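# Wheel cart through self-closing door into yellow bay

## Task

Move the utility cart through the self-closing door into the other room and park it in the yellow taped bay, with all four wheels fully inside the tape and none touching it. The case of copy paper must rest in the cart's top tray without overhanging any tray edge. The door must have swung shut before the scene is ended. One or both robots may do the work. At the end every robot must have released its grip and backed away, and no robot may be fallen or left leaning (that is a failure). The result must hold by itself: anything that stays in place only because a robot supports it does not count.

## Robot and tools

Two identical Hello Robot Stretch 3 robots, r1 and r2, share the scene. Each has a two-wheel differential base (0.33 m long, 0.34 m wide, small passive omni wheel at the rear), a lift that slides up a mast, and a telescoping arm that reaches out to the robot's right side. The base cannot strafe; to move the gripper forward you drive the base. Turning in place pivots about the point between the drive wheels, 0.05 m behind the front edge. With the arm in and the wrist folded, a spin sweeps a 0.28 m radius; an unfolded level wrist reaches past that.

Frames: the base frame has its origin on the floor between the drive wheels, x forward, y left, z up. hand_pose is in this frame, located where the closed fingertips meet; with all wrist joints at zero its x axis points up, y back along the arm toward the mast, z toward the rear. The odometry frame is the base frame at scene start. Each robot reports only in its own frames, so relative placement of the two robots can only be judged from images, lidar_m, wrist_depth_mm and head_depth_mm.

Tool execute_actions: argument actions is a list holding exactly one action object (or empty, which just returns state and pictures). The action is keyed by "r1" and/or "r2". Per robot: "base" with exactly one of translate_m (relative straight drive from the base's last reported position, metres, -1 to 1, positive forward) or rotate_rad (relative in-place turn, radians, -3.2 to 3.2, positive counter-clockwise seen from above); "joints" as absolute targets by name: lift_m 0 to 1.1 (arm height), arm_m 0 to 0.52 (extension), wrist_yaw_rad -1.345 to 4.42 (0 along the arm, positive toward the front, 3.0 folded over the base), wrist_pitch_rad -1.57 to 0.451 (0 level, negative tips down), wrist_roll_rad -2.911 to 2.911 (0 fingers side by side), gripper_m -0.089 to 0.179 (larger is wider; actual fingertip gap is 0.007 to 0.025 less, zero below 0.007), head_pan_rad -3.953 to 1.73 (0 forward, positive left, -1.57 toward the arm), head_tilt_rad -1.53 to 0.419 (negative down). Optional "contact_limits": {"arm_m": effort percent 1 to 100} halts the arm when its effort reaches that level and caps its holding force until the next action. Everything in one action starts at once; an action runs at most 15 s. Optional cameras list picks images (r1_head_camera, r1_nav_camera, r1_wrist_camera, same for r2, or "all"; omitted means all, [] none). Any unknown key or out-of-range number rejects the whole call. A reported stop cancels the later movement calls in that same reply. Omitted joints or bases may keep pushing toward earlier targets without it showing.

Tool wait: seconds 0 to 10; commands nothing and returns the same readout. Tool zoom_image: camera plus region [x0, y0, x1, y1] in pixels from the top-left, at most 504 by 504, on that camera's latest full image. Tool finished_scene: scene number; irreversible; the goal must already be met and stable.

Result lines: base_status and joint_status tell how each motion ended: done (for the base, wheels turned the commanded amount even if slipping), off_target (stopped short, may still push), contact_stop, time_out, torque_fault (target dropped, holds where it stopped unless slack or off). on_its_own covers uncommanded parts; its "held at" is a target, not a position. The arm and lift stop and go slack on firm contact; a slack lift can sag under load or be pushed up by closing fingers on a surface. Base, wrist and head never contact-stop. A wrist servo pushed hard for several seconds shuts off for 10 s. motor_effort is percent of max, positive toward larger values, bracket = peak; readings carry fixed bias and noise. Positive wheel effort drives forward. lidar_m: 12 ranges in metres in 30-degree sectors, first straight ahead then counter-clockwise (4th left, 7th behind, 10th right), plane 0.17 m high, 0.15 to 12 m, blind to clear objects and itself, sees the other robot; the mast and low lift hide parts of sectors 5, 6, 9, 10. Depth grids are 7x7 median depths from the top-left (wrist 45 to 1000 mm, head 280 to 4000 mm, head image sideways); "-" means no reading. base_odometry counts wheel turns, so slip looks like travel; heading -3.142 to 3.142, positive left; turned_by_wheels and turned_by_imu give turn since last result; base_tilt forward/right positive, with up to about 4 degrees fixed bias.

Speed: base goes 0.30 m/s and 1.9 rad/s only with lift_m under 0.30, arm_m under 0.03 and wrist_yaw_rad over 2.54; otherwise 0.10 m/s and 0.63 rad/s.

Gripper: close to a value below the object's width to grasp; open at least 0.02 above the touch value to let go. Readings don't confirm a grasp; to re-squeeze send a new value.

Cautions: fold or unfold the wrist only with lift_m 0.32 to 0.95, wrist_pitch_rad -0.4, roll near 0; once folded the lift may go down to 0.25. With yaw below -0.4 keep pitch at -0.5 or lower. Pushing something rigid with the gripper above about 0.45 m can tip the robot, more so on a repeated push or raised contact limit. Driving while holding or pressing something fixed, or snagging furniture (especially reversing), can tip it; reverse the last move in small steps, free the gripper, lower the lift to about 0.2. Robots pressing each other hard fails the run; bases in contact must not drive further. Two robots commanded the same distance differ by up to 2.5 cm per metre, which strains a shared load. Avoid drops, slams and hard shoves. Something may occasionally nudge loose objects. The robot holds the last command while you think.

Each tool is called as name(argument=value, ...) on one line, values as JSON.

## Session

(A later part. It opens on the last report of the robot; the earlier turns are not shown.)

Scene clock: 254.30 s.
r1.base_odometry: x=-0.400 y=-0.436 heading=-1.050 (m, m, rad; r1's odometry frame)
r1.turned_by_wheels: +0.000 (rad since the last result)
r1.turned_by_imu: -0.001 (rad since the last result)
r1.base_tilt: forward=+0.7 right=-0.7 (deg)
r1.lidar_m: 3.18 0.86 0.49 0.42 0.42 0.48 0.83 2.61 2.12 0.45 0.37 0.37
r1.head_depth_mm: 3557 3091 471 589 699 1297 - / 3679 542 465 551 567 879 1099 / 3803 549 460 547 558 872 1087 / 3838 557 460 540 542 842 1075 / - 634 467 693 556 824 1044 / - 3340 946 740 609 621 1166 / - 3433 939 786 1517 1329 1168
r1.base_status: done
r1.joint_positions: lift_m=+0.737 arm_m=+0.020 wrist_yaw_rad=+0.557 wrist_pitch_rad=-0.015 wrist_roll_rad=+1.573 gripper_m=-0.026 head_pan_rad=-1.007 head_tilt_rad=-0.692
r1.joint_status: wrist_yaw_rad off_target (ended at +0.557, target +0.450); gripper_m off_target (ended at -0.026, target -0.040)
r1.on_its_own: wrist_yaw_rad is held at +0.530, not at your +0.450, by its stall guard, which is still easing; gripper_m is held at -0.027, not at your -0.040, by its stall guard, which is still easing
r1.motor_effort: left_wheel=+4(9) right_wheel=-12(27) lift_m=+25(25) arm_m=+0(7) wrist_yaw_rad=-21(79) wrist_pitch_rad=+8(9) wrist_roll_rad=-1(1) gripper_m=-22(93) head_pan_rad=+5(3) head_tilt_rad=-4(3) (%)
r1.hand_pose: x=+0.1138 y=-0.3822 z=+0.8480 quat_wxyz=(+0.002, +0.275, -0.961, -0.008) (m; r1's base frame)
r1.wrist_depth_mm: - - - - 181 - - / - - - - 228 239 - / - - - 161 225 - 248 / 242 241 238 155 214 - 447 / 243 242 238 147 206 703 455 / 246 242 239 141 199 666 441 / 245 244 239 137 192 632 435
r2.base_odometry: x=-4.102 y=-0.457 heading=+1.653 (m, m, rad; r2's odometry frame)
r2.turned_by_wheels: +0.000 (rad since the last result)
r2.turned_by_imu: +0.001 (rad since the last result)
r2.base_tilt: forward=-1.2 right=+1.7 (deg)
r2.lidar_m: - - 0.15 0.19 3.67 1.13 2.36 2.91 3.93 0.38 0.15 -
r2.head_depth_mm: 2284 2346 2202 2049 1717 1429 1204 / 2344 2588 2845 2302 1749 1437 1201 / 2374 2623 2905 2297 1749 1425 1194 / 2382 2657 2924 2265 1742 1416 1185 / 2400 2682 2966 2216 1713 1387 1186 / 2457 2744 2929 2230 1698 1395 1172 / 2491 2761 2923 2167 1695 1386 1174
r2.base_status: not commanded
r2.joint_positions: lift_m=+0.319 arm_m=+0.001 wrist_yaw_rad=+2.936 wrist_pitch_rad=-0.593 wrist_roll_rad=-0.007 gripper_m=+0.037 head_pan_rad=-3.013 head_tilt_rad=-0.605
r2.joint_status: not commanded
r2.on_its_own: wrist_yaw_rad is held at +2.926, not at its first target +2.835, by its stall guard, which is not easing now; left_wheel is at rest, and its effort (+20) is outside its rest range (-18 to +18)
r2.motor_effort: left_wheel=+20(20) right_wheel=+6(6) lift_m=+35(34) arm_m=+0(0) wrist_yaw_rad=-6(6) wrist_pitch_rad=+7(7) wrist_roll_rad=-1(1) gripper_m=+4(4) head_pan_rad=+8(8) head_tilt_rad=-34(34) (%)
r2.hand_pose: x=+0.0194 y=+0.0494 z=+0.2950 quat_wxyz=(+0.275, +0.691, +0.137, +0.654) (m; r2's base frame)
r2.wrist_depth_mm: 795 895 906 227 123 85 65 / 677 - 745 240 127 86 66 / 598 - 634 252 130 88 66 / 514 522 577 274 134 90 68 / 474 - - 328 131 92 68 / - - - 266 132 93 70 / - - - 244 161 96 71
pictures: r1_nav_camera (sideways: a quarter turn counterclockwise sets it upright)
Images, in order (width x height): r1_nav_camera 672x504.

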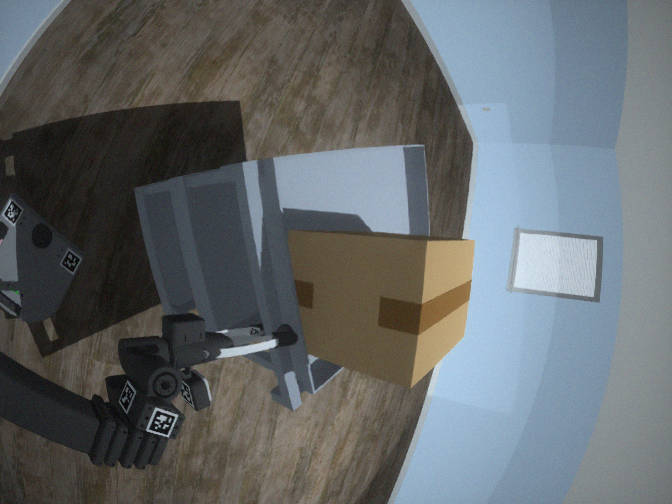

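execute_actions(actions=[{"r1":{"base":{"rotate_rad":0.9},"joints":{"wrist_yaw_rad":-0.3,"gripper_m":-0.035}}}], cameras=[])

execute_actions(actions=[{"r1":{"base":{"translate_m":-0.2},"joints":{"wrist_yaw_rad":-0.05,"gripper_m":-0.04}}}], cameras=[])

execute_actions(actions=[{"r1":{"base":{"translate_m":-0.25},"joints":{"wrist_yaw_rad":0.4,"gripper_m":-0.035}}}], cameras=[])

execute_actions(actions=[{"r1":{"base":{"rotate_rad":0.9},"joints":{"wrist_yaw_rad":-0.3,"gripper_m":-0.04}}}], cameras=[])

execute_actions(actions=[{"r1":{"base":{"translate_m":-0.2},"joints":{"wrist_yaw_rad":-0.05,"gripper_m":-0.035}}}], cameras=[])

execute_actions(actions=[{"r1":{"base":{"translate_m":-0.25},"joints":{"wrist_yaw_rad":0.4,"gripper_m":-0.04}}}], cameras=[])

execute_actions(actions=[{"r1":{"base":{"rotate_rad":0.9},"joints":{"wrist_yaw_rad":-0.3,"gripper_m":-0.035}}}], cameras=["r1_nav_camera"])

Scene clock: 276.43 s.
r1.base_odometry: x=-0.400 y=-0.436 heading=-0.150 (m, m, rad; r1's odometry frame)
r1.turned_by_wheels: +0.899 (rad since the last result)
r1.turned_by_imu: +0.661 (rad since the last result)
r1.base_tilt: forward=+0.7 right=-0.8 (deg)
r1.lidar_m: 0.71 0.46 0.43 0.43 0.54 1.11 2.30 2.08 0.46 0.41 0.41 3.20
r1.head_depth_mm: - 3146 897 709 534 827 1027 / - 3185 2110 696 552 849 1068 / 3633 3229 2366 1878 679 1235 1106 / 3373 3248 2403 1886 1575 1323 1154 / 3196 3312 2415 1905 1567 1335 1159 / 2972 3162 2452 1910 1589 1338 1165 / 2784 3074 2463 1927 1593 1352 1176
r1.base_status: done
r1.joint_positions: lift_m=+0.737 arm_m=+0.019 wrist_yaw_rad=-0.353 wrist_pitch_rad=-0.018 wrist_roll_rad=+1.573 gripper_m=-0.026 head_pan_rad=-1.007 head_tilt_rad=-0.692
r1.joint_status: wrist_yaw_rad off_target (ended at -0.353, target -0.300); gripper_m off_target (ended at -0.026, target -0.035)
r1.on_its_own: gripper_m is held at -0.026, not at your -0.035, by its stall guard, which is still easing; wrist_yaw_rad is at rest, and its effort (+42) is outside its rest range (-12 to +12)
r1.motor_effort: left_wheel=-6(11) right_wheel=+17(24) lift_m=+25(25) arm_m=+7(8) wrist_yaw_rad=+42(62) wrist_pitch_rad=+10(11) wrist_roll_rad=-1(1) gripper_m=-3(80) head_pan_rad=+4(3) head_tilt_rad=-3(4) (%)
r1.hand_pose: x=-0.1099 y=-0.4044 z=+0.8472 quat_wxyz=(-0.002, -0.176, -0.984, -0.009) (m; r1's base frame)
r1.wrist_depth_mm: - - - - - - - / - - - - 241 - - / - - - 187 256 268 965 / - 247 247 170 235 - 355 / 242 238 238 153 216 - 425 / 229 230 230 139 203 650 442 / 222 222 221 130 189 637 431
r2.base_odometry: x=-4.102 y=-0.457 heading=+1.653 (m, m, rad; r2's odometry frame)
r2.turned_by_wheels: +0.000 (rad since the last result)
r2.turned_by_imu: +0.001 (rad since the last result)
r2.base_tilt: forward=-1.2 right=+1.7 (deg)
r2.lidar_m: - - 0.15 0.19 3.67 1.13 2.36 2.91 3.95 0.38 0.15 -
r2.head_depth_mm: 2267 2373 2194 2036 1725 1442 1211 / 2338 2615 2877 2310 1755 1441 1193 / 2350 2619 2869 2283 1753 1430 1198 / 2378 2665 2885 2252 1751 1414 1183 / 2399 2704 2950 2249 1725 1405 1180 / 2446 2731 2947 2197 1721 1392 1175 / 2434 2771 2928 2195 1680 1377 1169
r2.base_status: not commanded
r2.joint_positions: lift_m=+0.319 arm_m=+0.001 wrist_yaw_rad=+2.936 wrist_pitch_rad=-0.593 wrist_roll_rad=-0.007 gripper_m=+0.037 head_pan_rad=-3.013 head_tilt_rad=-0.605
r2.joint_status: not commanded
r2.on_its_own: wrist_yaw_rad is held at +2.926, not at its first target +2.835, by its stall guard, which is not easing now; left_wheel is at rest, and its effort (+20) is outside its rest range (-18 to +18)
r2.motor_effort: left_wheel=+20(20) right_wheel=+6(6) lift_m=+34(34) arm_m=+0(0) wrist_yaw_rad=-6(6) wrist_pitch_rad=+7(7) wrist_roll_rad=+0(0) gripper_m=+3(4) head_pan_rad=+7(8) head_tilt_rad=-35(35) (%)
r2.hand_pose: x=+0.0194 y=+0.0494 z=+0.2950 quat_wxyz=(+0.275, +0.691, +0.137, +0.654) (m; r2's base frame)
r2.wrist_depth_mm: 797 881 898 226 123 84 65 / 660 - 761 239 127 86 66 / 586 - 647 252 130 88 67 / 518 519 574 272 134 90 67 / 471 - - 324 131 91 69 / - - - 267 132 94 70 / - - - 243 162 96 71
pictures: none
No camera images: the call's "cameras" was empty. Leave "cameras" out to get every camera's image.

Scene clock: 279.47 s.
r1.base_odometry: x=-0.598 y=-0.406 heading=-0.150 (m, m, rad; r1's odometry frame)
r1.turned_by_wheels: +0.000 (rad since the last result)
r1.turned_by_imu: -0.062 (rad since the last result)
r1.base_tilt: forward=+0.7 right=-0.7 (deg)
r1.lidar_m: 0.90 0.55 0.50 0.50 0.60 1.13 2.39 1.89 4.23 0.41 0.40 3.40
r1.head_depth_mm: - 533 467 543 539 843 1091 / - 3192 510 586 543 847 1079 / - 3174 911 720 548 856 1090 / 3781 3241 954 707 552 1102 1125 / 3510 3298 2413 1891 1567 1323 1161 / 3278 3346 2432 1912 1577 1341 1165 / 3050 3228 2486 1927 1595 1348 1172
r1.base_status: done
r1.joint_positions: lift_m=+0.737 arm_m=+0.021 wrist_yaw_rad=+0.032 wrist_pitch_rad=-0.012 wrist_roll_rad=+1.573 gripper_m=-0.029 head_pan_rad=-1.007 head_tilt_rad=-0.692
r1.joint_status: wrist_yaw_rad off_target (ended at +0.032, target -0.050); gripper_m off_target (ended at -0.029, target -0.040)
r1.on_its_own: wrist_yaw_rad is held at +0.011, not at your -0.050, by its stall guard, which is not easing now; gripper_m is held at -0.030, not at your -0.040, by its stall guard, which is still easing; wrist_yaw_rad is at rest, and its effort (-17) is outside its rest range (-12 to +12)
r1.motor_effort: left_wheel=+4(14) right_wheel=-9(21) lift_m=+25(25) arm_m=-8(10) wrist_yaw_rad=-17(62) wrist_pitch_rad=+7(10) wrist_roll_rad=-1(1) gripper_m=-24(84) head_pan_rad=+4(3) head_tilt_rad=-3(3) (%)
r1.hand_pose: x=-0.0132 y=-0.4214 z=+0.8486 quat_wxyz=(+0.000, +0.016, -1.000, -0.007) (m; r1's base frame)
r1.wrist_depth_mm: - - - - 203 - - / - - - - 238 - - / - - - - 241 258 254 / - 244 242 164 226 - - / 243 239 238 151 212 743 440 / 236 235 233 140 201 682 447 / 233 231 229 134 190 642 430
r2.base_odometry: x=-4.102 y=-0.457 heading=+1.653 (m, m, rad; r2's odometry frame)
r2.turned_by_wheels: +0.000 (rad since the last result)
r2.turned_by_imu: +0.001 (rad since the last result)
r2.base_tilt: forward=-1.2 right=+1.8 (deg)
r2.lidar_m: - - 0.15 0.19 3.67 1.14 2.36 2.91 3.94 0.38 0.15 -
r2.head_depth_mm: 2280 2378 2189 2041 1725 1442 1211 / 2316 2653 2909 2274 1777 1429 1201 / 2368 2607 2881 2289 1743 1416 1196 / 2379 2716 2905 2230 1751 1414 1194 / 2428 2690 2958 2256 1720 1398 1183 / 2425 2702 2933 2217 1707 1387 1183 / 2457 2745 2955 2171 1699 1378 1175
r2.base_status: not commanded
r2.joint_positions: lift_m=+0.319 arm_m=+0.001 wrist_yaw_rad=+2.936 wrist_pitch_rad=-0.593 wrist_roll_rad=-0.007 gripper_m=+0.037 head_pan_rad=-3.013 head_tilt_rad=-0.605
r2.joint_status: not commanded
r2.on_its_own: wrist_yaw_rad is held at +2.926, not at its first target +2.835, by its stall guard, which is not easing now; left_wheel is at rest, and its effort (+20) is outside its rest range (-18 to +18)
r2.motor_effort: left_wheel=+20(20) right_wheel=+6(5) lift_m=+34(34) arm_m=+0(0) wrist_yaw_rad=-7(6) wrist_pitch_rad=+7(7) wrist_roll_rad=+0(0) gripper_m=+4(5) head_pan_rad=+8(8) head_tilt_rad=-34(34) (%)
r2.hand_pose: x=+0.0194 y=+0.0494 z=+0.2950 quat_wxyz=(+0.275, +0.691, +0.137, +0.654) (m; r2's base frame)
r2.wrist_depth_mm: 785 904 877 227 123 85 65 / 675 - 733 238 126 86 66 / 594 - 639 253 130 88 67 / 515 528 578 272 134 90 67 / 471 - - 326 131 91 69 / - - - 266 132 94 70 / - - - 243 162 96 71
pictures: none
No camera images: the call's "cameras" was empty. Leave "cameras" out to get every camera's image.

Scene clock: 283.03 s.
r1.base_odometry: x=-0.845 y=-0.369 heading=-0.149 (m, m, rad; r1's odometry frame)
r1.turned_by_wheels: +0.000 (rad since the last result)
r1.turned_by_imu: -0.001 (rad since the last result)
r1.base_tilt: forward=+0.7 right=-0.8 (deg)
r1.lidar_m: 1.04 0.64 0.58 0.58 0.70 1.31 2.16 1.67 4.16 0.44 0.39 0.39
r1.head_depth_mm: - 534 465 551 590 882 - / - 542 468 553 571 868 1097 / - 548 472 560 565 873 1083 / - 556 476 565 550 861 1085 / 3768 3314 899 733 546 848 1101 / 3519 3347 923 720 543 1284 1164 / 3294 3389 2463 1932 1585 1346 1173
r1.base_status: done
r1.joint_positions: lift_m=+0.737 arm_m=+0.020 wrist_yaw_rad=+0.522 wrist_pitch_rad=-0.015 wrist_roll_rad=+1.573 gripper_m=-0.022 head_pan_rad=-1.007 head_tilt_rad=-0.692
r1.joint_status: wrist_yaw_rad off_target (ended at +0.522, target +0.400); gripper_m off_target (ended at -0.022, target -0.035)
r1.on_its_own: wrist_yaw_rad is held at +0.482, not at your +0.400, by its stall guard, which is still easing; gripper_m is held at -0.023, not at your -0.035, by its stall guard, which is not easing now
r1.motor_effort: left_wheel=+5(11) right_wheel=-16(28) lift_m=+25(25) arm_m=-2(8) wrist_yaw_rad=-32(77) wrist_pitch_rad=+8(8) wrist_roll_rad=-1(1) gripper_m=-20(58) head_pan_rad=+3(4) head_tilt_rad=-4(3) (%)
r1.hand_pose: x=+0.1062 y=-0.3869 z=+0.8480 quat_wxyz=(+0.002, +0.258, -0.966, -0.008) (m; r1's base frame)
r1.wrist_depth_mm: - - - - 182 - - / - - - - 215 222 221 / - 235 398 151 211 - - / 243 236 232 147 206 776 452 / 248 244 236 143 203 696 457 / 255 248 244 140 198 686 440 / 261 256 248 138 194 642 431
r2.base_odometry: x=-4.102 y=-0.457 heading=+1.653 (m, m, rad; r2's odometry frame)
r2.turned_by_wheels: +0.000 (rad since the last result)
r2.turned_by_imu: +0.001 (rad since the last result)
r2.base_tilt: forward=-1.1 right=+1.7 (deg)
r2.lidar_m: - - 0.15 0.19 3.67 1.14 2.36 2.92 3.96 0.38 0.15 -
r2.head_depth_mm: 2267 2373 2190 2075 1719 1440 1204 / 2341 2594 2913 2316 1761 1422 1194 / 2350 2663 2892 2267 1763 1413 1193 / 2407 2645 2923 2221 1738 1412 1193 / 2385 2670 2913 2233 1740 1387 1187 / 2425 2752 2912 2194 1709 1390 1173 / 2460 2782 2990 2172 1692 1385 1164
r2.base_status: not commanded
r2.joint_positions: lift_m=+0.319 arm_m=+0.001 wrist_yaw_rad=+2.936 wrist_pitch_rad=-0.593 wrist_roll_rad=-0.007 gripper_m=+0.037 head_pan_rad=-3.013 head_tilt_rad=-0.605
r2.joint_status: not commanded
r2.on_its_own: wrist_yaw_rad is held at +2.926, not at its first target +2.835, by its stall guard, which is not easing now; left_wheel is at rest, and its effort (+20) is outside its rest range (-18 to +18)
r2.motor_effort: left_wheel=+20(20) right_wheel=+5(6) lift_m=+34(34) arm_m=+0(0) wrist_yaw_rad=-7(6) wrist_pitch_rad=+7(7) wrist_roll_rad=-1(0) gripper_m=+4(4) head_pan_rad=+7(8) head_tilt_rad=-34(35) (%)
r2.hand_pose: x=+0.0194 y=+0.0494 z=+0.2950 quat_wxyz=(+0.275, +0.691, +0.137, +0.654) (m; r2's base frame)
r2.wrist_depth_mm: 818 880 899 227 123 85 65 / 683 - 733 238 126 86 65 / 589 - 648 252 130 88 66 / 510 515 578 272 134 90 67 / 475 - - 327 131 91 69 / - - - 267 132 94 70 / - - - 244 162 96 71
pictures: none
No camera images: the call's "cameras" was empty. Leave "cameras" out to get every camera's image.

Scene clock: 285.43 s.
r1.base_odometry: x=-0.845 y=-0.369 heading=+0.750 (m, m, rad; r1's odometry frame)
r1.turned_by_wheels: +0.899 (rad since the last result)
r1.turned_by_imu: +0.686 (rad since the last result)
r1.base_tilt: forward=+0.7 right=-0.8 (deg)
r1.lidar_m: 0.63 0.60 0.62 0.83 2.09 1.77 1.63 4.13 0.45 0.44 0.45 0.89
r1.head_depth_mm: 3171 3180 2167 711 561 843 1041 / 3117 3176 2347 694 700 870 1076 / 3136 3200 2345 1866 1511 1291 1140 / 3180 3296 2373 1901 1556 1316 1152 / 3176 3336 2403 1901 1562 1337 1163 / 2641 2545 2279 1918 1577 1340 1162 / 1782 1720 1696 1646 1520 1348 1171
r1.base_status: done
r1.joint_positions: lift_m=+0.737 arm_m=+0.019 wrist_yaw_rad=-0.355 wrist_pitch_rad=-0.018 wrist_roll_rad=+1.573 gripper_m=-0.031 head_pan_rad=-1.007 head_tilt_rad=-0.692
r1.joint_status: wrist_yaw_rad off_target (ended at -0.355, target -0.300); gripper_m off_target (ended at -0.031, target -0.040)
r1.on_its_own: gripper_m is held at -0.031, not at your -0.040, by its stall guard, which is still easing; wrist_yaw_rad is at rest, and its effort (+44) is outside its rest range (-12 to +12)
r1.motor_effort: left_wheel=-5(13) right_wheel=+13(23) lift_m=+25(25) arm_m=+8(9) wrist_yaw_rad=+44(64) wrist_pitch_rad=+10(10) wrist_roll_rad=-1(1) gripper_m=-7(91) head_pan_rad=+5(4) head_tilt_rad=-4(3) (%)
r1.hand_pose: x=-0.1102 y=-0.4043 z=+0.8472 quat_wxyz=(-0.002, -0.176, -0.984, -0.009) (m; r1's base frame)
r1.wrist_depth_mm: - - - - 184 - - / - - - - 230 243 - / - - - 162 224 - 247 / 244 239 235 154 215 - 441 / 242 239 236 146 205 685 455 / 241 238 236 139 198 682 440 / 242 237 236 134 191 644 429
r2.base_odometry: x=-4.102 y=-0.457 heading=+1.653 (m, m, rad; r2's odometry frame)
r2.turned_by_wheels: +0.000 (rad since the last result)
r2.turned_by_imu: +0.000 (rad since the last result)
r2.base_tilt: forward=-1.2 right=+1.8 (deg)
r2.lidar_m: - - 0.15 0.19 3.68 1.14 2.37 2.91 3.92 0.38 0.15 -
r2.head_depth_mm: 2267 2353 2187 2059 1727 1444 1206 / 2322 2600 2902 2285 1765 1435 1199 / 2400 2633 2875 2284 1755 1429 1195 / 2383 2638 2931 2252 1727 1418 1190 / 2392 2670 2934 2227 1718 1403 1183 / 2415 2717 2919 2236 1709 1396 1172 / 2444 2763 2935 2177 1690 1379 1166
r2.base_status: not commanded
r2.joint_positions: lift_m=+0.319 arm_m=+0.001 wrist_yaw_rad=+2.936 wrist_pitch_rad=-0.593 wrist_roll_rad=-0.007 gripper_m=+0.037 head_pan_rad=-3.013 head_tilt_rad=-0.605
r2.joint_status: not commanded
r2.on_its_own: wrist_yaw_rad is held at +2.926, not at its first target +2.835, by its stall guard, which is not easing now; left_wheel is at rest, and its effort (+21) is outside its rest range (-18 to +18)
r2.motor_effort: left_wheel=+21(20) right_wheel=+6(6) lift_m=+34(34) arm_m=+0(0) wrist_yaw_rad=-6(6) wrist_pitch_rad=+7(7) wrist_roll_rad=-1(0) gripper_m=+4(4) head_pan_rad=+8(7) head_tilt_rad=-34(34) (%)
r2.hand_pose: x=+0.0194 y=+0.0494 z=+0.2950 quat_wxyz=(+0.275, +0.691, +0.137, +0.654) (m; r2's base frame)
r2.wrist_depth_mm: 802 884 890 226 124 85 65 / 679 - 736 240 126 86 65 / 586 - 634 252 130 88 66 / 518 527 580 273 134 90 67 / 471 - - 328 131 91 68 / - - - 268 132 94 70 / - - - 242 161 96 71
pictures: none
No camera images: the call's "cameras" was empty. Leave "cameras" out to get every camera's image.

Scene clock: 288.97 s.
r1.base_odometry: x=-0.991 y=-0.505 heading=+0.750 (m, m, rad; r1's odometry frame)
r1.turned_by_wheels: +0.000 (rad since the last result)
r1.turned_by_imu: -0.062 (rad since the last result)
r1.base_tilt: forward=+0.7 right=-0.7 (deg)
r1.lidar_m: 0.83 0.77 0.79 1.00 2.01 1.65 1.43 3.96 0.51 0.43 0.43 1.22
r1.head_depth_mm: 3332 3119 495 568 550 844 1078 / 3321 3186 900 695 572 870 1080 / 3319 3180 904 721 595 891 1104 / 3285 3276 2420 1830 717 1295 1150 / 3233 3297 2405 1901 1565 1330 1160 / 3250 3398 2442 1914 1574 1343 1164 / 2871 2719 2364 1941 1594 1358 1173
r1.base_status: done
r1.joint_positions: lift_m=+0.737 arm_m=+0.020 wrist_yaw_rad=-0.004 wrist_pitch_rad=-0.015 wrist_roll_rad=+1.573 gripper_m=-0.022 head_pan_rad=-1.007 head_tilt_rad=-0.692
r1.joint_status: wrist_yaw_rad off_target (ended at -0.004, target -0.050); gripper_m off_target (ended at -0.022, target -0.035)
r1.on_its_own: wrist_yaw_rad is held at -0.002, not at your -0.050, by its stall guard, which is not easing now; gripper_m is held at -0.023, not at your -0.035, by its stall guard, which is not easing now
r1.motor_effort: left_wheel=+2(11) right_wheel=+0(18) lift_m=+25(25) arm_m=+1(10) wrist_yaw_rad=+1(64) wrist_pitch_rad=+8(10) wrist_roll_rad=-1(1) gripper_m=-20(51) head_pan_rad=+3(3) head_tilt_rad=-3(3) (%)
r1.hand_pose: x=-0.0223 y=-0.4208 z=+0.8479 quat_wxyz=(-0.001, -0.002, -1.000, -0.008) (m; r1's base frame)
r1.wrist_depth_mm: - - - - 182 - - / - - - - 224 232 232 / - 237 - 155 217 - 929 / 240 238 233 149 210 - 441 / 242 239 235 144 202 699 454 / 245 241 239 138 197 675 440 / 248 243 239 134 191 640 431
r2.base_odometry: x=-4.102 y=-0.457 heading=+1.653 (m, m, rad; r2's odometry frame)
r2.turned_by_wheels: +0.000 (rad since the last result)
r2.turned_by_imu: +0.001 (rad since the last result)
r2.base_tilt: forward=-1.2 right=+1.6 (deg)
r2.lidar_m: - - 0.15 0.19 3.66 1.13 2.37 2.91 3.94 0.38 0.15 -
r2.head_depth_mm: 2274 2373 2213 2037 1734 1439 1208 / 2358 2626 2912 2327 1761 1433 1204 / 2355 2607 2852 2246 1757 1416 1184 / 2375 2659 2931 2254 1745 1418 1191 / 2387 2693 2925 2220 1714 1405 1184 / 2414 2722 2959 2200 1711 1398 1170 / 2439 2746 2932 2180 1685 1382 1170
r2.base_status: not commanded
r2.joint_positions: lift_m=+0.319 arm_m=+0.001 wrist_yaw_rad=+2.936 wrist_pitch_rad=-0.593 wrist_roll_rad=-0.007 gripper_m=+0.037 head_pan_rad=-3.013 head_tilt_rad=-0.605
r2.joint_status: not commanded
r2.on_its_own: wrist_yaw_rad is held at +2.926, not at its first target +2.835, by its stall guard, which is not easing now; left_wheel is at rest, and its effort (+20) is outside its rest range (-18 to +18)
r2.motor_effort: left_wheel=+20(20) right_wheel=+6(6) lift_m=+34(34) arm_m=+0(0) wrist_yaw_rad=-7(6) wrist_pitch_rad=+7(7) wrist_roll_rad=+0(0) gripper_m=+4(4) head_pan_rad=+7(8) head_tilt_rad=-34(34) (%)
r2.hand_pose: x=+0.0194 y=+0.0494 z=+0.2950 quat_wxyz=(+0.275, +0.691, +0.137, +0.654) (m; r2's base frame)
r2.wrist_depth_mm: 760 913 897 226 123 85 65 / 681 - 757 240 127 86 65 / 596 - 632 252 130 88 66 / 512 530 563 273 134 90 67 / 473 - - 326 131 92 68 / - - - 268 131 94 70 / - - - 244 162 96 71
pictures: none
No camera images: the call's "cameras" was empty. Leave "cameras" out to get every camera's image.

Scene clock: 292.67 s.
r1.base_odometry: x=-1.174 y=-0.676 heading=+0.750 (m, m, rad; r1's odometry frame)
r1.turned_by_wheels: +0.000 (rad since the last result)
r1.turned_by_imu: -0.001 (rad since the last result)
r1.base_tilt: forward=+0.7 right=-0.7 (deg)
r1.lidar_m: 1.04 0.97 0.99 1.27 1.86 1.31 1.18 3.74 3.81 0.44 0.42 0.43
r1.head_depth_mm: 3482 533 462 540 582 860 - / 3469 540 477 561 582 869 1098 / 3424 550 495 585 582 872 1104 / 3373 3245 538 669 585 877 1109 / 3387 3270 929 733 585 884 1134 / 3368 3416 2448 1803 584 1345 1163 / 3310 3186 2471 1923 1595 1350 1173
r1.base_status: done
r1.joint_positions: lift_m=+0.737 arm_m=+0.020 wrist_yaw_rad=+0.504 wrist_pitch_rad=-0.015 wrist_roll_rad=+1.573 gripper_m=-0.026 head_pan_rad=-1.007 head_tilt_rad=-0.692
r1.joint_status: wrist_yaw_rad off_target (ended at +0.504, target +0.400); gripper_m off_target (ended at -0.026, target -0.040)
r1.on_its_own: wrist_yaw_rad is held at +0.469, not at your +0.400, by its stall guard, which is still easing; gripper_m is held at -0.027, not at your -0.040, by its stall guard, which is still easing
r1.motor_effort: left_wheel=+4(9) right_wheel=-11(28) lift_m=+25(25) arm_m=-3(9) wrist_yaw_rad=-27(75) wrist_pitch_rad=+8(9) wrist_roll_rad=-1(1) gripper_m=-23(90) head_pan_rad=+4(2) head_tilt_rad=-3(3) (%)
r1.hand_pose: x=+0.1021 y=-0.3892 z=+0.8479 quat_wxyz=(+0.001, +0.249, -0.968, -0.008) (m; r1's base frame)
r1.wrist_depth_mm: - - - - 187 191 190 / - - - 344 191 - - / 230 222 217 135 192 772 463 / 247 235 228 136 192 693 471 / - 249 241 137 195 714 458 / - 264 257 139 197 677 450 / - 285 276 140 201 637 433
r2.base_odometry: x=-4.102 y=-0.457 heading=+1.653 (m, m, rad; r2's odometry frame)
r2.turned_by_wheels: +0.000 (rad since the last result)
r2.turned_by_imu: +0.001 (rad since the last result)
r2.base_tilt: forward=-1.1 right=+1.7 (deg)
r2.lidar_m: - - 0.15 0.19 3.67 1.14 2.36 2.91 3.94 0.38 0.15 -
r2.head_depth_mm: 2252 2348 2189 2029 1722 1434 1198 / 2374 2610 2906 2295 1764 1424 1204 / 2387 2626 2897 2279 1748 1429 1195 / 2415 2660 2829 2273 1748 1410 1183 / 2384 2694 2952 2208 1723 1400 1177 / 2423 2732 2917 2230 1708 1396 1174 / 2479 2718 2933 2176 1713 1382 1171
r2.base_status: not commanded
r2.joint_positions: lift_m=+0.319 arm_m=+0.001 wrist_yaw_rad=+2.936 wrist_pitch_rad=-0.593 wrist_roll_rad=-0.007 gripper_m=+0.037 head_pan_rad=-3.013 head_tilt_rad=-0.605
r2.joint_status: not commanded
r2.on_its_own: wrist_yaw_rad is held at +2.926, not at its first target +2.835, by its stall guard, which is not easing now; left_wheel is at rest, and its effort (+20) is outside its rest range (-18 to +18)
r2.motor_effort: left_wheel=+20(20) right_wheel=+5(5) lift_m=+34(34) arm_m=+0(0) wrist_yaw_rad=-6(7) wrist_pitch_rad=+7(7) wrist_roll_rad=+0(0) gripper_m=+4(4) head_pan_rad=+8(8) head_tilt_rad=-34(34) (%)
r2.hand_pose: x=+0.0194 y=+0.0494 z=+0.2950 quat_wxyz=(+0.275, +0.691, +0.137, +0.654) (m; r2's base frame)
r2.wrist_depth_mm: 800 906 891 227 123 85 65 / 682 - 736 238 126 86 65 / 586 - 646 253 130 88 66 / 519 519 572 271 134 90 68 / 473 - - 325 131 92 69 / - - - 267 132 94 70 / - - - 243 162 96 71
pictures: none
No camera images: the call's "cameras" was empty. Leave "cameras" out to get every camera's image.

Scene clock: 295.87 s.
r1.base_odometry: x=-1.174 y=-0.676 heading=+1.650 (m, m, rad; r1's odometry frame)
r1.turned_by_wheels: +0.900 (rad since the last result)
r1.turned_by_imu: +0.765 (rad since the last result)
r1.base_tilt: forward=+0.7 right=-0.7 (deg)
r1.lidar_m: 1.00 1.09 1.68 1.86 1.88 3.12 3.73 4.07 0.45 0.45 1.25 1.00
r1.head_depth_mm: 1985 2372 2328 630 901 879 1061 / 1686 1969 2215 1851 1532 1234 1137 / 1477 1677 1963 1870 1540 1316 1142 / 1302 1463 1657 1814 1551 1327 1157 / 1166 1295 1446 1648 1568 1329 1162 / 1062 1160 1288 1447 1541 1337 1165 / 969 1051 1151 1282 1421 1349 1169
r1.base_status: done
r1.joint_positions: lift_m=+0.737 arm_m=+0.020 wrist_yaw_rad=-0.373 wrist_pitch_rad=-0.015 wrist_roll_rad=+1.573 gripper_m=-0.022 head_pan_rad=-1.007 head_tilt_rad=-0.692
r1.joint_status: wrist_yaw_rad off_target (ended at -0.373, target -0.300); gripper_m off_target (ended at -0.022, target -0.035)
r1.on_its_own: wrist_yaw_rad is held at -0.372, not at your -0.300, by its stall guard, which is not easing now; gripper_m is held at -0.023, not at your -0.035, by its stall guard, which is not easing now
r1.motor_effort: left_wheel=+0(10) right_wheel=+4(27) lift_m=+25(25) arm_m=+2(9) wrist_yaw_rad=+1(66) wrist_pitch_rad=+8(11) wrist_roll_rad=-1(1) gripper_m=-20(62) head_pan_rad=+4(3) head_tilt_rad=-4(3) (%)
r1.hand_pose: x=-0.1147 y=-0.4031 z=+0.8479 quat_wxyz=(-0.002, -0.186, -0.983, -0.008) (m; r1's base frame)
r1.wrist_depth_mm: - - - - 183 186 184 / - 307 455 300 187 - - / 227 220 214 132 188 699 465 / 244 234 225 133 192 686 471 / - 248 239 135 194 701 457 / - 267 257 137 196 671 439 / - 285 279 139 201 626 432
r2.base_odometry: x=-4.102 y=-0.457 heading=+1.653 (m, m, rad; r2's odometry frame)
r2.turned_by_wheels: +0.000 (rad since the last result)
r2.turned_by_imu: +0.001 (rad since the last result)
r2.base_tilt: forward=-1.1 right=+1.8 (deg)
r2.lidar_m: - - 0.15 0.19 3.68 1.13 2.36 2.91 3.94 0.38 0.15 -
r2.head_depth_mm: 2288 2364 2191 2030 1722 1435 1213 / 2308 2590 2909 2303 1773 1429 1211 / 2383 2631 2934 2295 1755 1417 1196 / 2400 2675 2877 2248 1742 1411 1191 / 2416 2686 2930 2245 1711 1404 1186 / 2457 2728 2893 2187 1722 1400 1184 / 2465 2765 2939 2197 1703 1385 1168
r2.base_status: not commanded
r2.joint_positions: lift_m=+0.319 arm_m=+0.001 wrist_yaw_rad=+2.936 wrist_pitch_rad=-0.593 wrist_roll_rad=-0.007 gripper_m=+0.037 head_pan_rad=-3.013 head_tilt_rad=-0.605
r2.joint_status: not commanded
r2.on_its_own: wrist_yaw_rad is held at +2.926, not at its first target +2.835, by its stall guard, which is not easing now; left_wheel is at rest, and its effort (+20) is outside its rest range (-18 to +18)
r2.motor_effort: left_wheel=+20(20) right_wheel=+6(5) lift_m=+34(34) arm_m=+0(0) wrist_yaw_rad=-6(6) wrist_pitch_rad=+7(7) wrist_roll_rad=+0(0) gripper_m=+4(4) head_pan_rad=+7(8) head_tilt_rad=-35(34) (%)
r2.hand_pose: x=+0.0194 y=+0.0494 z=+0.2950 quat_wxyz=(+0.275, +0.691, +0.137, +0.654) (m; r2's base frame)
r2.wrist_depth_mm: 793 903 892 227 123 85 65 / 659 - 723 238 127 86 65 / 582 - 635 253 130 88 66 / 508 517 575 273 134 90 67 / 471 - - 327 130 91 68 / - - - 267 132 94 70 / - - - 244 162 96 71
pictures: r1_nav_camera (sideways: a quarter turn counterclockwise sets it upright)
Images, in order (width x height): r1_nav_camera 672x504.

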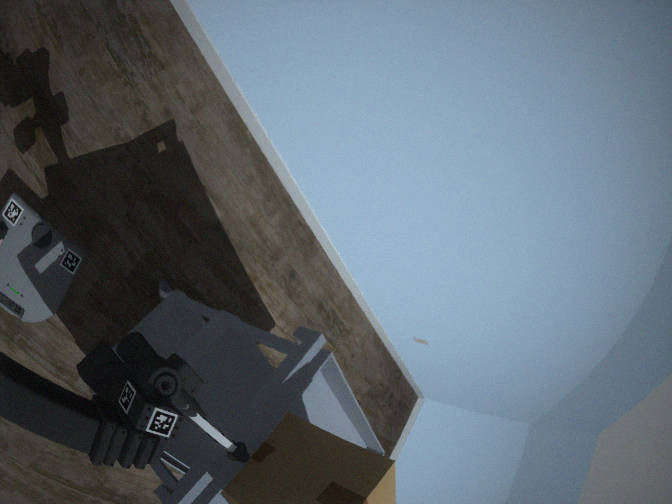

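Heading 4.86. Back up to Y≈2.9.

execute_actions(actions=[{"r1":{"base":{"translate_m":-0.2},"joints":{"wrist_yaw_rad":-0.05,"gripper_m":-0.04}}}], cameras=[])

execute_actions(actions=[{"r1":{"base":{"translate_m":-0.4},"joints":{"wrist_yaw_rad":0.4,"gripper_m":-0.035}}}], cameras=[])

execute_actions(actions=[{"r1":{"base":{"translate_m":-0.4},"joints":{"wrist_yaw_rad":0.9,"gripper_m":-0.04}}}], cameras=[])

execute_actions(actions=[{"r1":{"base":{"translate_m":-0.7},"joints":{"wrist_yaw_rad":1.3,"gripper_m":-0.035,"head_pan_rad":-0.3}}}], cameras=["r1_nav_camera"])

Scene clock: 306.27 s.
r1.base_odometry: x=-1.158 y=-0.875 heading=+1.650 (m, m, rad; r1's odometry frame)
r1.turned_by_wheels: +0.000 (rad since the last result)
r1.turned_by_imu: -0.029 (rad since the last result)
r1.base_tilt: forward=+0.7 right=-0.7 (deg)
r1.lidar_m: 1.20 1.30 1.91 1.77 1.46 3.06 3.53 3.80 0.45 0.45 0.50 1.22
r1.head_depth_mm: 2557 2906 860 689 900 858 1086 / 2152 2523 2339 643 952 1086 1117 / 1842 2118 2291 667 1426 1234 1147 / 1629 1826 2067 1884 1552 1331 1149 / 1454 1612 1805 1879 1569 1331 1157 / 1310 1433 1591 1753 1580 1337 1164 / 1191 1294 1416 1570 1588 1345 1167
r1.base_status: done
r1.joint_positions: lift_m=+0.737 arm_m=+0.020 wrist_yaw_rad=+0.007 wrist_pitch_rad=-0.017 wrist_roll_rad=+1.573 gripper_m=-0.026 head_pan_rad=-1.007 head_tilt_rad=-0.692
r1.joint_status: wrist_yaw_rad off_target (ended at +0.007, target -0.050); gripper_m off_target (ended at -0.026, target -0.040)
r1.on_its_own: wrist_yaw_rad is held at +0.003, not at your -0.050, by its stall guard, which is not easing now; gripper_m is held at -0.027, not at your -0.040, by its stall guard, which is still easing
r1.motor_effort: left_wheel=+2(13) right_wheel=+0(28) lift_m=+25(25) arm_m=+5(6) wrist_yaw_rad=-3(71) wrist_pitch_rad=+9(10) wrist_roll_rad=-1(1) gripper_m=-22(86) head_pan_rad=+3(4) head_tilt_rad=-4(4) (%)
r1.hand_pose: x=-0.0197 y=-0.4204 z=+0.8473 quat_wxyz=(+0.000, +0.003, -1.000, -0.009) (m; r1's base frame)
r1.wrist_depth_mm: - - 474 350 159 160 179 / 203 200 215 114 166 571 495 / 220 211 203 119 173 647 488 / 252 232 224 123 181 681 470 / - 259 247 129 188 693 458 / - 290 277 134 197 655 439 / - - - 144 - 593 430
r2.base_odometry: x=-4.102 y=-0.457 heading=+1.653 (m, m, rad; r2's odometry frame)
r2.turned_by_wheels: +0.000 (rad since the last result)
r2.turned_by_imu: +0.001 (rad since the last result)
r2.base_tilt: forward=-1.1 right=+1.7 (deg)
r2.lidar_m: - - 0.15 0.19 3.65 1.13 2.36 2.91 3.93 0.38 0.15 -
r2.head_depth_mm: 2280 2356 2210 2053 1728 1447 1208 / 2362 2606 2949 2307 1764 1429 1206 / 2374 2630 2885 2243 1751 1410 1191 / 2395 2656 2870 2245 1733 1420 1192 / 2411 2677 2933 2207 1724 1398 1192 / 2437 2688 2936 2221 1712 1390 1179 / 2435 2744 2926 2171 1698 1388 1170
r2.base_status: not commanded
r2.joint_positions: lift_m=+0.319 arm_m=+0.001 wrist_yaw_rad=+2.936 wrist_pitch_rad=-0.593 wrist_roll_rad=-0.007 gripper_m=+0.037 head_pan_rad=-3.013 head_tilt_rad=-0.605
r2.joint_status: not commanded
r2.on_its_own: wrist_yaw_rad is held at +2.926, not at its first target +2.835, by its stall guard, which is not easing now; left_wheel is at rest, and its effort (+20) is outside its rest range (-18 to +18)
r2.motor_effort: left_wheel=+20(20) right_wheel=+6(6) lift_m=+34(34) arm_m=+0(0) wrist_yaw_rad=-6(6) wrist_pitch_rad=+8(8) wrist_roll_rad=+0(0) gripper_m=+4(4) head_pan_rad=+8(8) head_tilt_rad=-34(34) (%)
r2.hand_pose: x=+0.0194 y=+0.0494 z=+0.2950 quat_wxyz=(+0.275, +0.691, +0.137, +0.654) (m; r2's base frame)
r2.wrist_depth_mm: 796 893 894 226 123 84 65 / 689 - 748 240 126 86 66 / 593 - 638 253 130 88 66 / 513 521 571 272 134 90 67 / 473 - - 326 131 92 69 / - - - 267 132 94 70 / - - - 244 161 96 71
pictures: none
No camera images: the call's "cameras" was empty. Leave "cameras" out to get every camera's image.

Scene clock: 311.40 s.
r1.base_odometry: x=-1.126 y=-1.274 heading=+1.651 (m, m, rad; r1's odometry frame)
r1.turned_by_wheels: +0.000 (rad since the last result)
r1.turned_by_imu: -0.002 (rad since the last result)
r1.base_tilt: forward=+0.7 right=-0.7 (deg)
r1.lidar_m: 1.59 1.73 1.95 0.94 2.67 3.14 3.13 3.40 3.89 0.44 0.43 0.49
r1.head_depth_mm: 3368 533 458 529 545 843 - / 2839 541 486 565 577 867 1099 / 2487 550 519 599 916 890 1108 / 2179 2363 884 706 924 1099 1130 / 1954 2161 2263 713 778 1254 1159 / 1750 1924 2124 1906 1500 1342 1165 / 1597 1742 1904 1933 1584 1350 1168
r1.base_status: done
r1.joint_positions: lift_m=+0.737 arm_m=+0.020 wrist_yaw_rad=+0.554 wrist_pitch_rad=-0.014 wrist_roll_rad=+1.573 gripper_m=-0.019 head_pan_rad=-1.007 head_tilt_rad=-0.692
r1.joint_status: wrist_yaw_rad off_target (ended at +0.554, target +0.400); gripper_m off_target (ended at -0.019, target -0.035)
r1.on_its_own: wrist_yaw_rad is held at +0.539, not at your +0.400, by its stall guard, which is not easing now; gripper_m is held at -0.020, not at your -0.035, by its stall guard, which is not easing now
r1.motor_effort: left_wheel=+3(10) right_wheel=-8(25) lift_m=+25(25) arm_m=-1(12) wrist_yaw_rad=-11(72) wrist_pitch_rad=+7(9) wrist_roll_rad=-1(1) gripper_m=-20(63) head_pan_rad=+4(5) head_tilt_rad=-3(4) (%)
r1.hand_pose: x=+0.1132 y=-0.3827 z=+0.8483 quat_wxyz=(+0.001, +0.273, -0.962, -0.007) (m; r1's base frame)
r1.wrist_depth_mm: - 282 317 270 151 152 - / 198 194 193 109 160 162 505 / 222 211 202 115 168 620 489 / - 237 226 121 180 650 471 / - 271 255 128 190 693 459 / - 316 291 135 201 648 445 / - - - 148 - 573 431
r2.base_odometry: x=-4.102 y=-0.457 heading=+1.653 (m, m, rad; r2's odometry frame)
r2.turned_by_wheels: +0.000 (rad since the last result)
r2.turned_by_imu: +0.001 (rad since the last result)
r2.base_tilt: forward=-1.1 right=+1.8 (deg)
r2.lidar_m: - - 0.15 0.19 3.66 1.14 2.36 2.91 3.96 0.38 0.15 -
r2.head_depth_mm: 2284 2360 2194 2062 1724 1449 1208 / 2315 2580 2849 2295 1761 1426 1196 / 2350 2662 2880 2273 1761 1427 1199 / 2391 2637 2902 2242 1751 1412 1190 / 2379 2726 2975 2233 1715 1397 1186 / 2438 2702 2913 2202 1715 1389 1175 / 2476 2740 2937 2172 1710 1388 1166
r2.base_status: not commanded
r2.joint_positions: lift_m=+0.319 arm_m=+0.001 wrist_yaw_rad=+2.936 wrist_pitch_rad=-0.593 wrist_roll_rad=-0.007 gripper_m=+0.037 head_pan_rad=-3.013 head_tilt_rad=-0.605
r2.joint_status: not commanded
r2.on_its_own: wrist_yaw_rad is held at +2.926, not at its first target +2.835, by its stall guard, which is not easing now; left_wheel is at rest, and its effort (+20) is outside its rest range (-18 to +18)
r2.motor_effort: left_wheel=+20(20) right_wheel=+6(5) lift_m=+34(34) arm_m=+0(0) wrist_yaw_rad=-6(7) wrist_pitch_rad=+7(7) wrist_roll_rad=+0(0) gripper_m=+4(4) head_pan_rad=+8(7) head_tilt_rad=-34(35) (%)
r2.hand_pose: x=+0.0194 y=+0.0494 z=+0.2950 quat_wxyz=(+0.275, +0.691, +0.137, +0.654) (m; r2's base frame)
r2.wrist_depth_mm: 798 925 905 226 123 85 65 / 671 - 755 240 126 86 65 / 590 - 631 252 130 88 66 / 519 521 577 274 134 90 68 / 472 - - 328 131 92 69 / - - - 266 132 94 70 / - - - 244 161 96 71
pictures: none
No camera images: the call's "cameras" was empty. Leave "cameras" out to get every camera's image.

Scene clock: 316.33 s.
r1.base_odometry: x=-1.094 y=-1.673 heading=+1.651 (m, m, rad; r1's odometry frame)
r1.turned_by_wheels: +0.000 (rad since the last result)
r1.turned_by_imu: -0.002 (rad since the last result)
r1.base_tilt: forward=+0.7 right=-0.7 (deg)
r1.lidar_m: 1.99 2.15 0.97 1.03 2.17 2.79 2.76 2.96 3.86 0.44 0.39 0.39
r1.head_depth_mm: 3489 3102 2306 1832 1420 1342 1163 / 3527 3156 2254 681 553 867 - / 3127 549 439 508 561 868 1081 / 2737 556 446 516 558 861 1081 / 2430 566 450 524 538 846 1082 / 2188 604 458 534 550 836 1066 / 1996 2163 856 744 554 725 1168
r1.base_status: done
r1.joint_positions: lift_m=+0.737 arm_m=+0.020 wrist_yaw_rad=+1.039 wrist_pitch_rad=-0.014 wrist_roll_rad=+1.573 gripper_m=-0.021 head_pan_rad=-1.007 head_tilt_rad=-0.692
r1.joint_status: wrist_yaw_rad off_target (ended at +1.039, target +0.900); gripper_m off_target (ended at -0.021, target -0.040)
r1.on_its_own: wrist_yaw_rad is held at +1.027, not at your +0.900, by its stall guard, which is not easing now; gripper_m is held at -0.022, not at your -0.040, by its stall guard, which is not easing now
r1.motor_effort: left_wheel=+3(10) right_wheel=-10(27) lift_m=+25(25) arm_m=-2(10) wrist_yaw_rad=-9(79) wrist_pitch_rad=+8(9) wrist_roll_rad=-1(1) gripper_m=-20(96) head_pan_rad=+4(4) head_tilt_rad=-3(4) (%)
r1.hand_pose: x=+0.1992 y=-0.2948 z=+0.8481 quat_wxyz=(+0.003, +0.496, -0.868, -0.007) (m; r1's base frame)
r1.wrist_depth_mm: 231 228 250 97 142 143 545 / 196 187 185 103 152 154 502 / 224 210 200 109 164 606 492 / - 241 229 117 177 646 468 / - 284 263 125 190 687 457 / - - 313 135 207 621 448 / - - - 152 - - 434
r2.base_odometry: x=-4.102 y=-0.457 heading=+1.653 (m, m, rad; r2's odometry frame)
r2.turned_by_wheels: +0.000 (rad since the last result)
r2.turned_by_imu: +0.001 (rad since the last result)
r2.base_tilt: forward=-1.2 right=+1.8 (deg)
r2.lidar_m: - - 0.15 0.19 3.65 1.14 2.37 2.92 3.93 0.38 0.15 -
r2.head_depth_mm: 2307 2365 2199 2058 1727 1435 1212 / 2336 2600 2880 2280 1767 1428 1200 / 2329 2664 2871 2283 1769 1420 1194 / 2427 2637 2932 2253 1728 1417 1187 / 2422 2637 2924 2213 1724 1406 1179 / 2419 2736 2934 2232 1698 1402 1179 / 2462 2724 2947 2183 1678 1387 1162
r2.base_status: not commanded
r2.joint_positions: lift_m=+0.319 arm_m=+0.001 wrist_yaw_rad=+2.936 wrist_pitch_rad=-0.593 wrist_roll_rad=-0.007 gripper_m=+0.037 head_pan_rad=-3.013 head_tilt_rad=-0.605
r2.joint_status: not commanded
r2.on_its_own: wrist_yaw_rad is held at +2.926, not at its first target +2.835, by its stall guard, which is not easing now; left_wheel is at rest, and its effort (+20) is outside its rest range (-18 to +18)
r2.motor_effort: left_wheel=+20(20) right_wheel=+6(6) lift_m=+34(34) arm_m=+0(0) wrist_yaw_rad=-6(6) wrist_pitch_rad=+7(8) wrist_roll_rad=+0(1) gripper_m=+4(4) head_pan_rad=+7(8) head_tilt_rad=-34(34) (%)
r2.hand_pose: x=+0.0194 y=+0.0494 z=+0.2950 quat_wxyz=(+0.275, +0.691, +0.137, +0.654) (m; r2's base frame)
r2.wrist_depth_mm: 790 906 917 225 123 84 65 / 656 - 732 238 127 86 66 / 583 - 637 252 130 88 67 / 519 530 584 272 134 90 67 / 477 - - 329 130 91 68 / - - - 266 132 94 70 / - - - 244 162 96 71
pictures: none
No camera images: the call's "cameras" was empty. Leave "cameras" out to get every camera's image.

Scene clock: 324.27 s.
r1.base_odometry: x=-1.038 y=-2.370 heading=+1.651 (m, m, rad; r1's odometry frame)
r1.turned_by_wheels: +0.000 (rad since the last result)
r1.turned_by_imu: -0.004 (rad since the last result)
r1.base_tilt: forward=+0.7 right=-0.8 (deg)
r1.lidar_m: 0.33 1.34 1.36 2.06 2.22 2.09 2.06 2.22 3.33 3.72 0.34 0.32
r1.head_depth_mm: 2499 532 394 399 473 490 926 / 2452 542 397 421 492 508 927 / 2398 2598 404 446 512 516 994 / 2339 2655 427 481 559 787 999 / 2304 2597 923 730 605 697 1022 / 2256 2538 2435 1863 570 645 1166 / 2214 2494 2480 1918 1592 1299 1169
r1.base_status: done
r1.joint_positions: lift_m=+0.737 arm_m=+0.020 wrist_yaw_rad=+1.528 wrist_pitch_rad=-0.014 wrist_roll_rad=+1.573 gripper_m=-0.022 head_pan_rad=-0.307 head_tilt_rad=-0.692
r1.joint_status: wrist_yaw_rad off_target (ended at +1.528, target +1.300); gripper_m off_target (ended at -0.022, target -0.035); the others done
r1.on_its_own: wrist_yaw_rad is held at +1.498, not at your +1.300, by its stall guard, which is still easing; gripper_m is held at -0.023, not at your -0.035, by its stall guard, which is not easing now
r1.motor_effort: left_wheel=+5(10) right_wheel=-13(26) lift_m=+25(25) arm_m=+0(10) wrist_yaw_rad=-24(83) wrist_pitch_rad=+8(8) wrist_roll_rad=-1(1) gripper_m=-21(78) head_pan_rad=+4(37) head_tilt_rad=-3(4) (%)
r1.hand_pose: x=+0.2343 y=-0.1758 z=+0.8481 quat_wxyz=(+0.005, +0.692, -0.722, -0.006) (m; r1's base frame)
r1.wrist_depth_mm: 197 201 213 90 133 134 517 / 190 181 177 96 146 146 503 / 225 209 199 103 158 162 486 / - 246 230 112 173 642 474 / - 296 273 122 189 653 461 / - - - 134 210 604 443 / - - - 158 - - 428
r2.base_odometry: x=-4.102 y=-0.457 heading=+1.653 (m, m, rad; r2's odometry frame)
r2.turned_by_wheels: +0.000 (rad since the last result)
r2.turned_by_imu: +0.001 (rad since the last result)
r2.base_tilt: forward=-1.2 right=+1.8 (deg)
r2.lidar_m: - - 0.15 0.19 3.66 1.13 2.36 2.91 1.39 0.38 0.15 -
r2.head_depth_mm: 2281 2379 2197 2043 1724 1434 1205 / 2302 2571 2856 2296 1777 1427 1199 / 2363 2641 2913 2258 1761 1418 1194 / 2374 2651 2841 2240 1731 1413 1189 / 2410 2695 2939 2255 1717 1405 1179 / 2439 2724 2971 2218 1699 1400 1169 / 2459 2752 2976 2183 1703 1387 1167
r2.base_status: not commanded
r2.joint_positions: lift_m=+0.319 arm_m=+0.001 wrist_yaw_rad=+2.936 wrist_pitch_rad=-0.593 wrist_roll_rad=-0.007 gripper_m=+0.037 head_pan_rad=-3.013 head_tilt_rad=-0.605
r2.joint_status: not commanded
r2.on_its_own: wrist_yaw_rad is held at +2.926, not at its first target +2.835, by its stall guard, which is not easing now; left_wheel is at rest, and its effort (+20) is outside its rest range (-18 to +18)
r2.motor_effort: left_wheel=+20(20) right_wheel=+6(6) lift_m=+34(34) arm_m=+0(0) wrist_yaw_rad=-6(6) wrist_pitch_rad=+7(7) wrist_roll_rad=+0(1) gripper_m=+5(4) head_pan_rad=+8(8) head_tilt_rad=-35(34) (%)
r2.hand_pose: x=+0.0194 y=+0.0494 z=+0.2950 quat_wxyz=(+0.275, +0.691, +0.137, +0.654) (m; r2's base frame)
r2.wrist_depth_mm: 803 916 891 226 123 85 65 / 677 - 748 238 127 86 65 / 583 - 642 252 130 88 67 / 524 529 568 271 135 90 67 / 474 - - 325 131 92 68 / - - - 265 132 94 70 / - - - 245 163 96 71
pictures: r1_nav_camera (sideways: a quarter turn counterclockwise sets it upright)
Images, in order (width x height): r1_nav_camera 672x504.

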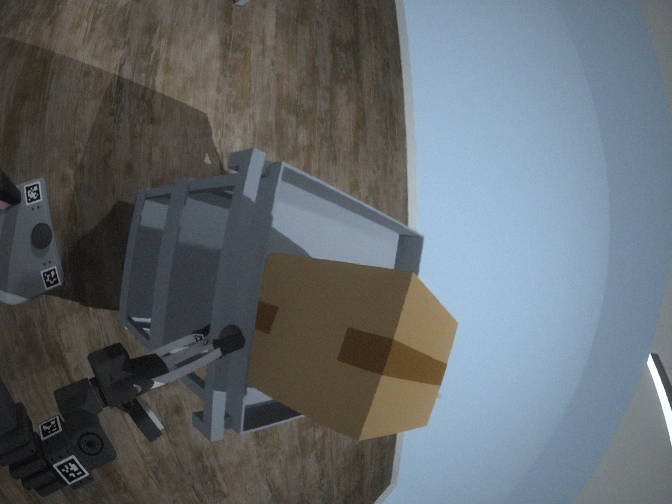

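execute_actions(actions=[{"r1":{"base":{"rotate_rad":-0.8},"joints":{"wrist_yaw_rad":1.8,"gripper_m":-0.04}}}], cameras=["r1_nav_camera"])

execute_actions(actions=[{"r1":{"base":{"translate_m":-0.3},"joints":{"gripper_m":-0.035}}}], cameras=["r1_nav_camera"])

Scene clock: 334.80 s.
r1.base_odometry: x=-1.038 y=-2.370 heading=+0.851 (m, m, rad; r1's odometry frame)
r1.turned_by_wheels: -0.800 (rad since the last result)
r1.turned_by_imu: -0.772 (rad since the last result)
r1.base_tilt: forward=+0.7 right=-0.7 (deg)
r1.lidar_m: 0.20 0.19 0.20 1.35 2.05 2.09 2.24 2.07 2.09 2.61 3.71 0.26
r1.head_depth_mm: 3256 3138 2319 1823 1520 1307 1152 / 3479 3149 2336 1850 545 987 1141 / 3693 3217 2356 379 480 481 944 / 3872 3299 409 349 413 477 394 / 3557 3314 412 333 374 455 428 / 3166 3263 417 326 342 414 449 / 2852 2975 420 329 315 375 449
r1.base_status: done
r1.joint_positions: lift_m=+0.737 arm_m=+0.020 wrist_yaw_rad=+1.867 wrist_pitch_rad=-0.016 wrist_roll_rad=+1.573 gripper_m=-0.029 head_pan_rad=-0.307 head_tilt_rad=-0.692
r1.joint_status: wrist_yaw_rad off_target (ended at +1.867, target +1.800); gripper_m off_target (ended at -0.029, target -0.040)
r1.on_its_own: wrist_yaw_rad is held at +1.870, not at your +1.800, by its stall guard, which is not easing now; gripper_m is held at -0.027, not at your -0.040, by its stall guard, which is still easing
r1.motor_effort: left_wheel=+3(13) right_wheel=+3(26) lift_m=+25(25) arm_m=+4(6) wrist_yaw_rad=+2(82) wrist_pitch_rad=+8(9) wrist_roll_rad=-1(1) gripper_m=-4(92) head_pan_rad=+3(3) head_tilt_rad=-3(3) (%)
r1.hand_pose: x=+0.2233 y=-0.0900 z=+0.8477 quat_wxyz=(+0.006, +0.804, -0.595, -0.005) (m; r1's base frame)
r1.wrist_depth_mm: - - - - 188 - - / - - - - 206 215 210 / 233 229 225 145 204 - - / 242 235 229 142 201 711 472 / 249 242 237 140 199 693 454 / 258 250 244 138 197 673 442 / 269 258 255 137 193 649 432
r2.base_odometry: x=-4.102 y=-0.457 heading=+1.653 (m, m, rad; r2's odometry frame)
r2.turned_by_wheels: +0.000 (rad since the last result)
r2.turned_by_imu: +0.001 (rad since the last result)
r2.base_tilt: forward=-1.0 right=+1.7 (deg)
r2.lidar_m: - - 0.15 0.19 3.68 1.14 2.36 2.91 1.46 0.38 0.15 -
r2.head_depth_mm: 2263 2350 2184 2048 1737 1441 1207 / 2332 2614 2897 2293 1759 1435 1205 / 2366 2668 2913 2280 1740 1426 1190 / 2394 2678 2895 2259 1730 1411 1192 / 2394 2698 2943 2230 1729 1407 1168 / 2418 2715 2979 2180 1695 1382 1175 / 2473 2704 2994 2193 1691 1382 1167
r2.base_status: not commanded
r2.joint_positions: lift_m=+0.319 arm_m=+0.001 wrist_yaw_rad=+2.936 wrist_pitch_rad=-0.593 wrist_roll_rad=-0.007 gripper_m=+0.037 head_pan_rad=-3.013 head_tilt_rad=-0.605
r2.joint_status: not commanded
r2.on_its_own: wrist_yaw_rad is held at +2.926, not at its first target +2.835, by its stall guard, which is not easing now; left_wheel is at rest, and its effort (+20) is outside its rest range (-18 to +18)
r2.motor_effort: left_wheel=+20(20) right_wheel=+5(6) lift_m=+35(34) arm_m=+0(1) wrist_yaw_rad=-6(6) wrist_pitch_rad=+7(8) wrist_roll_rad=+0(0) gripper_m=+4(4) head_pan_rad=+8(8) head_tilt_rad=-34(34) (%)
r2.hand_pose: x=+0.0194 y=+0.0494 z=+0.2950 quat_wxyz=(+0.275, +0.691, +0.137, +0.654) (m; r2's base frame)
r2.wrist_depth_mm: 782 909 874 226 124 85 64 / 665 - 738 238 126 86 66 / 594 - 638 251 130 88 66 / 514 522 582 270 134 90 67 / 478 - - 326 131 92 69 / - - - 265 132 94 70 / - - - 245 162 96 71
pictures: r1_nav_camera (sideways: a quarter turn counterclockwise sets it upright)
Images, in order (width x height): r1_nav_camera 672x504.

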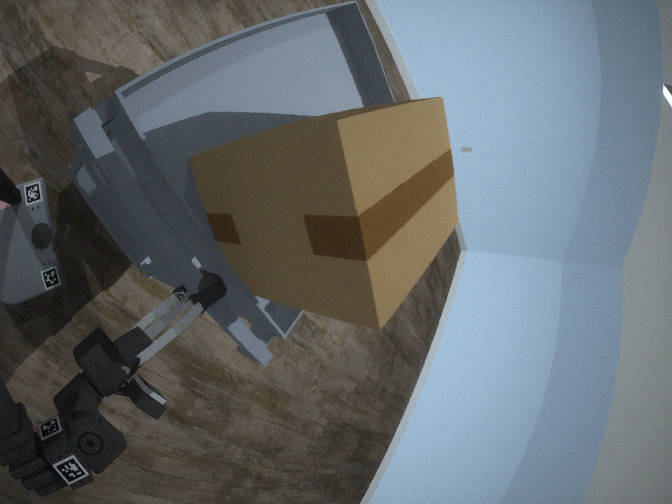

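Scene clock: 338.87 s.
r1.base_odometry: x=-1.236 y=-2.596 heading=+0.851 (m, m, rad; r1's odometry frame)
r1.turned_by_wheels: +0.000 (rad since the last result)
r1.turned_by_imu: -0.001 (rad since the last result)
r1.base_tilt: forward=+0.7 right=-0.7 (deg)
r1.lidar_m: 0.22 0.22 2.95 1.39 1.87 1.90 1.98 1.83 1.84 2.31 3.91 0.26
r1.head_depth_mm: 3429 3117 2283 1836 534 1254 1165 / 3644 3178 2327 415 518 506 1082 / 3881 3198 402 368 453 466 925 / - 3220 406 352 424 484 405 / 3853 3318 410 343 398 478 390 / 3447 3356 416 336 374 471 426 / 3112 3240 420 329 359 518 451
r1.base_status: done
r1.joint_positions: lift_m=+0.737 arm_m=+0.020 wrist_yaw_rad=+1.777 wrist_pitch_rad=-0.014 wrist_roll_rad=+1.573 gripper_m=-0.022 head_pan_rad=-0.307 head_tilt_rad=-0.693
r1.joint_status: gripper_m off_target (ended at -0.022, target -0.035)
r1.on_its_own: gripper_m is held at -0.023, not at your -0.035, by its stall guard, which is not easing now
r1.motor_effort: left_wheel=+0(4) right_wheel=-4(32) lift_m=+25(25) arm_m=-1(4) wrist_yaw_rad=+22(41) wrist_pitch_rad=+8(12) wrist_roll_rad=-1(1) gripper_m=-20(59) head_pan_rad=+3(4) head_tilt_rad=-3(4) (%)
r1.hand_pose: x=+0.2291 y=-0.1126 z=+0.8481 quat_wxyz=(+0.005, +0.776, -0.631, -0.005) (m; r1's base frame)
r1.wrist_depth_mm: - - - - 186 198 - / - - - - 196 219 214 / 232 224 220 138 196 - 476 / 245 233 228 138 197 718 473 / - 246 238 138 197 698 457 / - 256 251 138 196 678 441 / - 275 266 138 197 645 432
r2.base_odometry: x=-4.102 y=-0.457 heading=+1.653 (m, m, rad; r2's odometry frame)
r2.turned_by_wheels: +0.000 (rad since the last result)
r2.turned_by_imu: +0.001 (rad since the last result)
r2.base_tilt: forward=-1.2 right=+1.7 (deg)
r2.lidar_m: - - 0.15 0.19 3.66 1.14 2.37 2.91 1.41 0.38 0.15 -
r2.head_depth_mm: 2299 2353 2173 2061 1717 1433 1221 / 2346 2597 2870 2310 1767 1428 1206 / 2355 2658 2908 2276 1739 1412 1196 / 2354 2666 2924 2232 1726 1412 1190 / 2417 2713 2919 2202 1746 1401 1184 / 2407 2728 2928 2207 1696 1395 1182 / 2447 2750 2963 2178 1691 1383 1172
r2.base_status: not commanded
r2.joint_positions: lift_m=+0.319 arm_m=+0.001 wrist_yaw_rad=+2.936 wrist_pitch_rad=-0.593 wrist_roll_rad=-0.007 gripper_m=+0.037 head_pan_rad=-3.013 head_tilt_rad=-0.605
r2.joint_status: not commanded
r2.on_its_own: wrist_yaw_rad is held at +2.926, not at its first target +2.835, by its stall guard, which is not easing now; left_wheel is at rest, and its effort (+20) is outside its rest range (-18 to +18)
r2.motor_effort: left_wheel=+20(20) right_wheel=+6(6) lift_m=+35(34) arm_m=+0(1) wrist_yaw_rad=-6(6) wrist_pitch_rad=+7(7) wrist_roll_rad=-1(1) gripper_m=+4(4) head_pan_rad=+7(8) head_tilt_rad=-34(34) (%)
r2.hand_pose: x=+0.0194 y=+0.0494 z=+0.2950 quat_wxyz=(+0.275, +0.691, +0.137, +0.654) (m; r2's base frame)
r2.wrist_depth_mm: 791 915 915 226 123 84 65 / 670 - 739 239 126 86 65 / 586 - 640 254 130 88 66 / 509 527 565 276 134 90 67 / 468 - - 324 130 92 69 / - - - 264 132 94 70 / - - - 243 162 96 71
pictures: r1_nav_camera (sideways: a quarter turn counterclockwise sets it upright)
Images, in order (width x height): r1_nav_camera 672x504.

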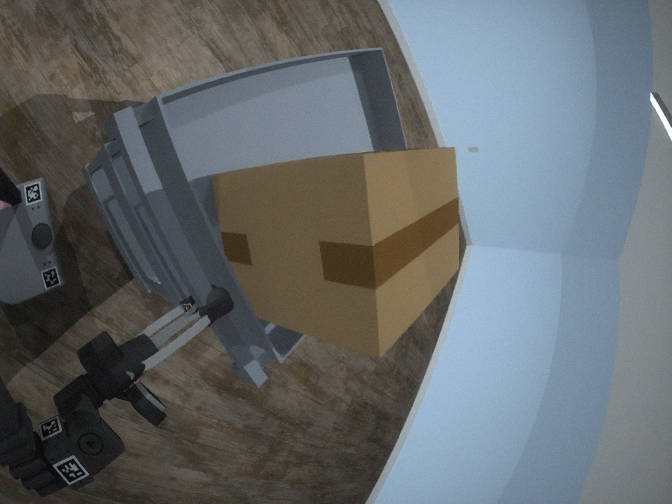

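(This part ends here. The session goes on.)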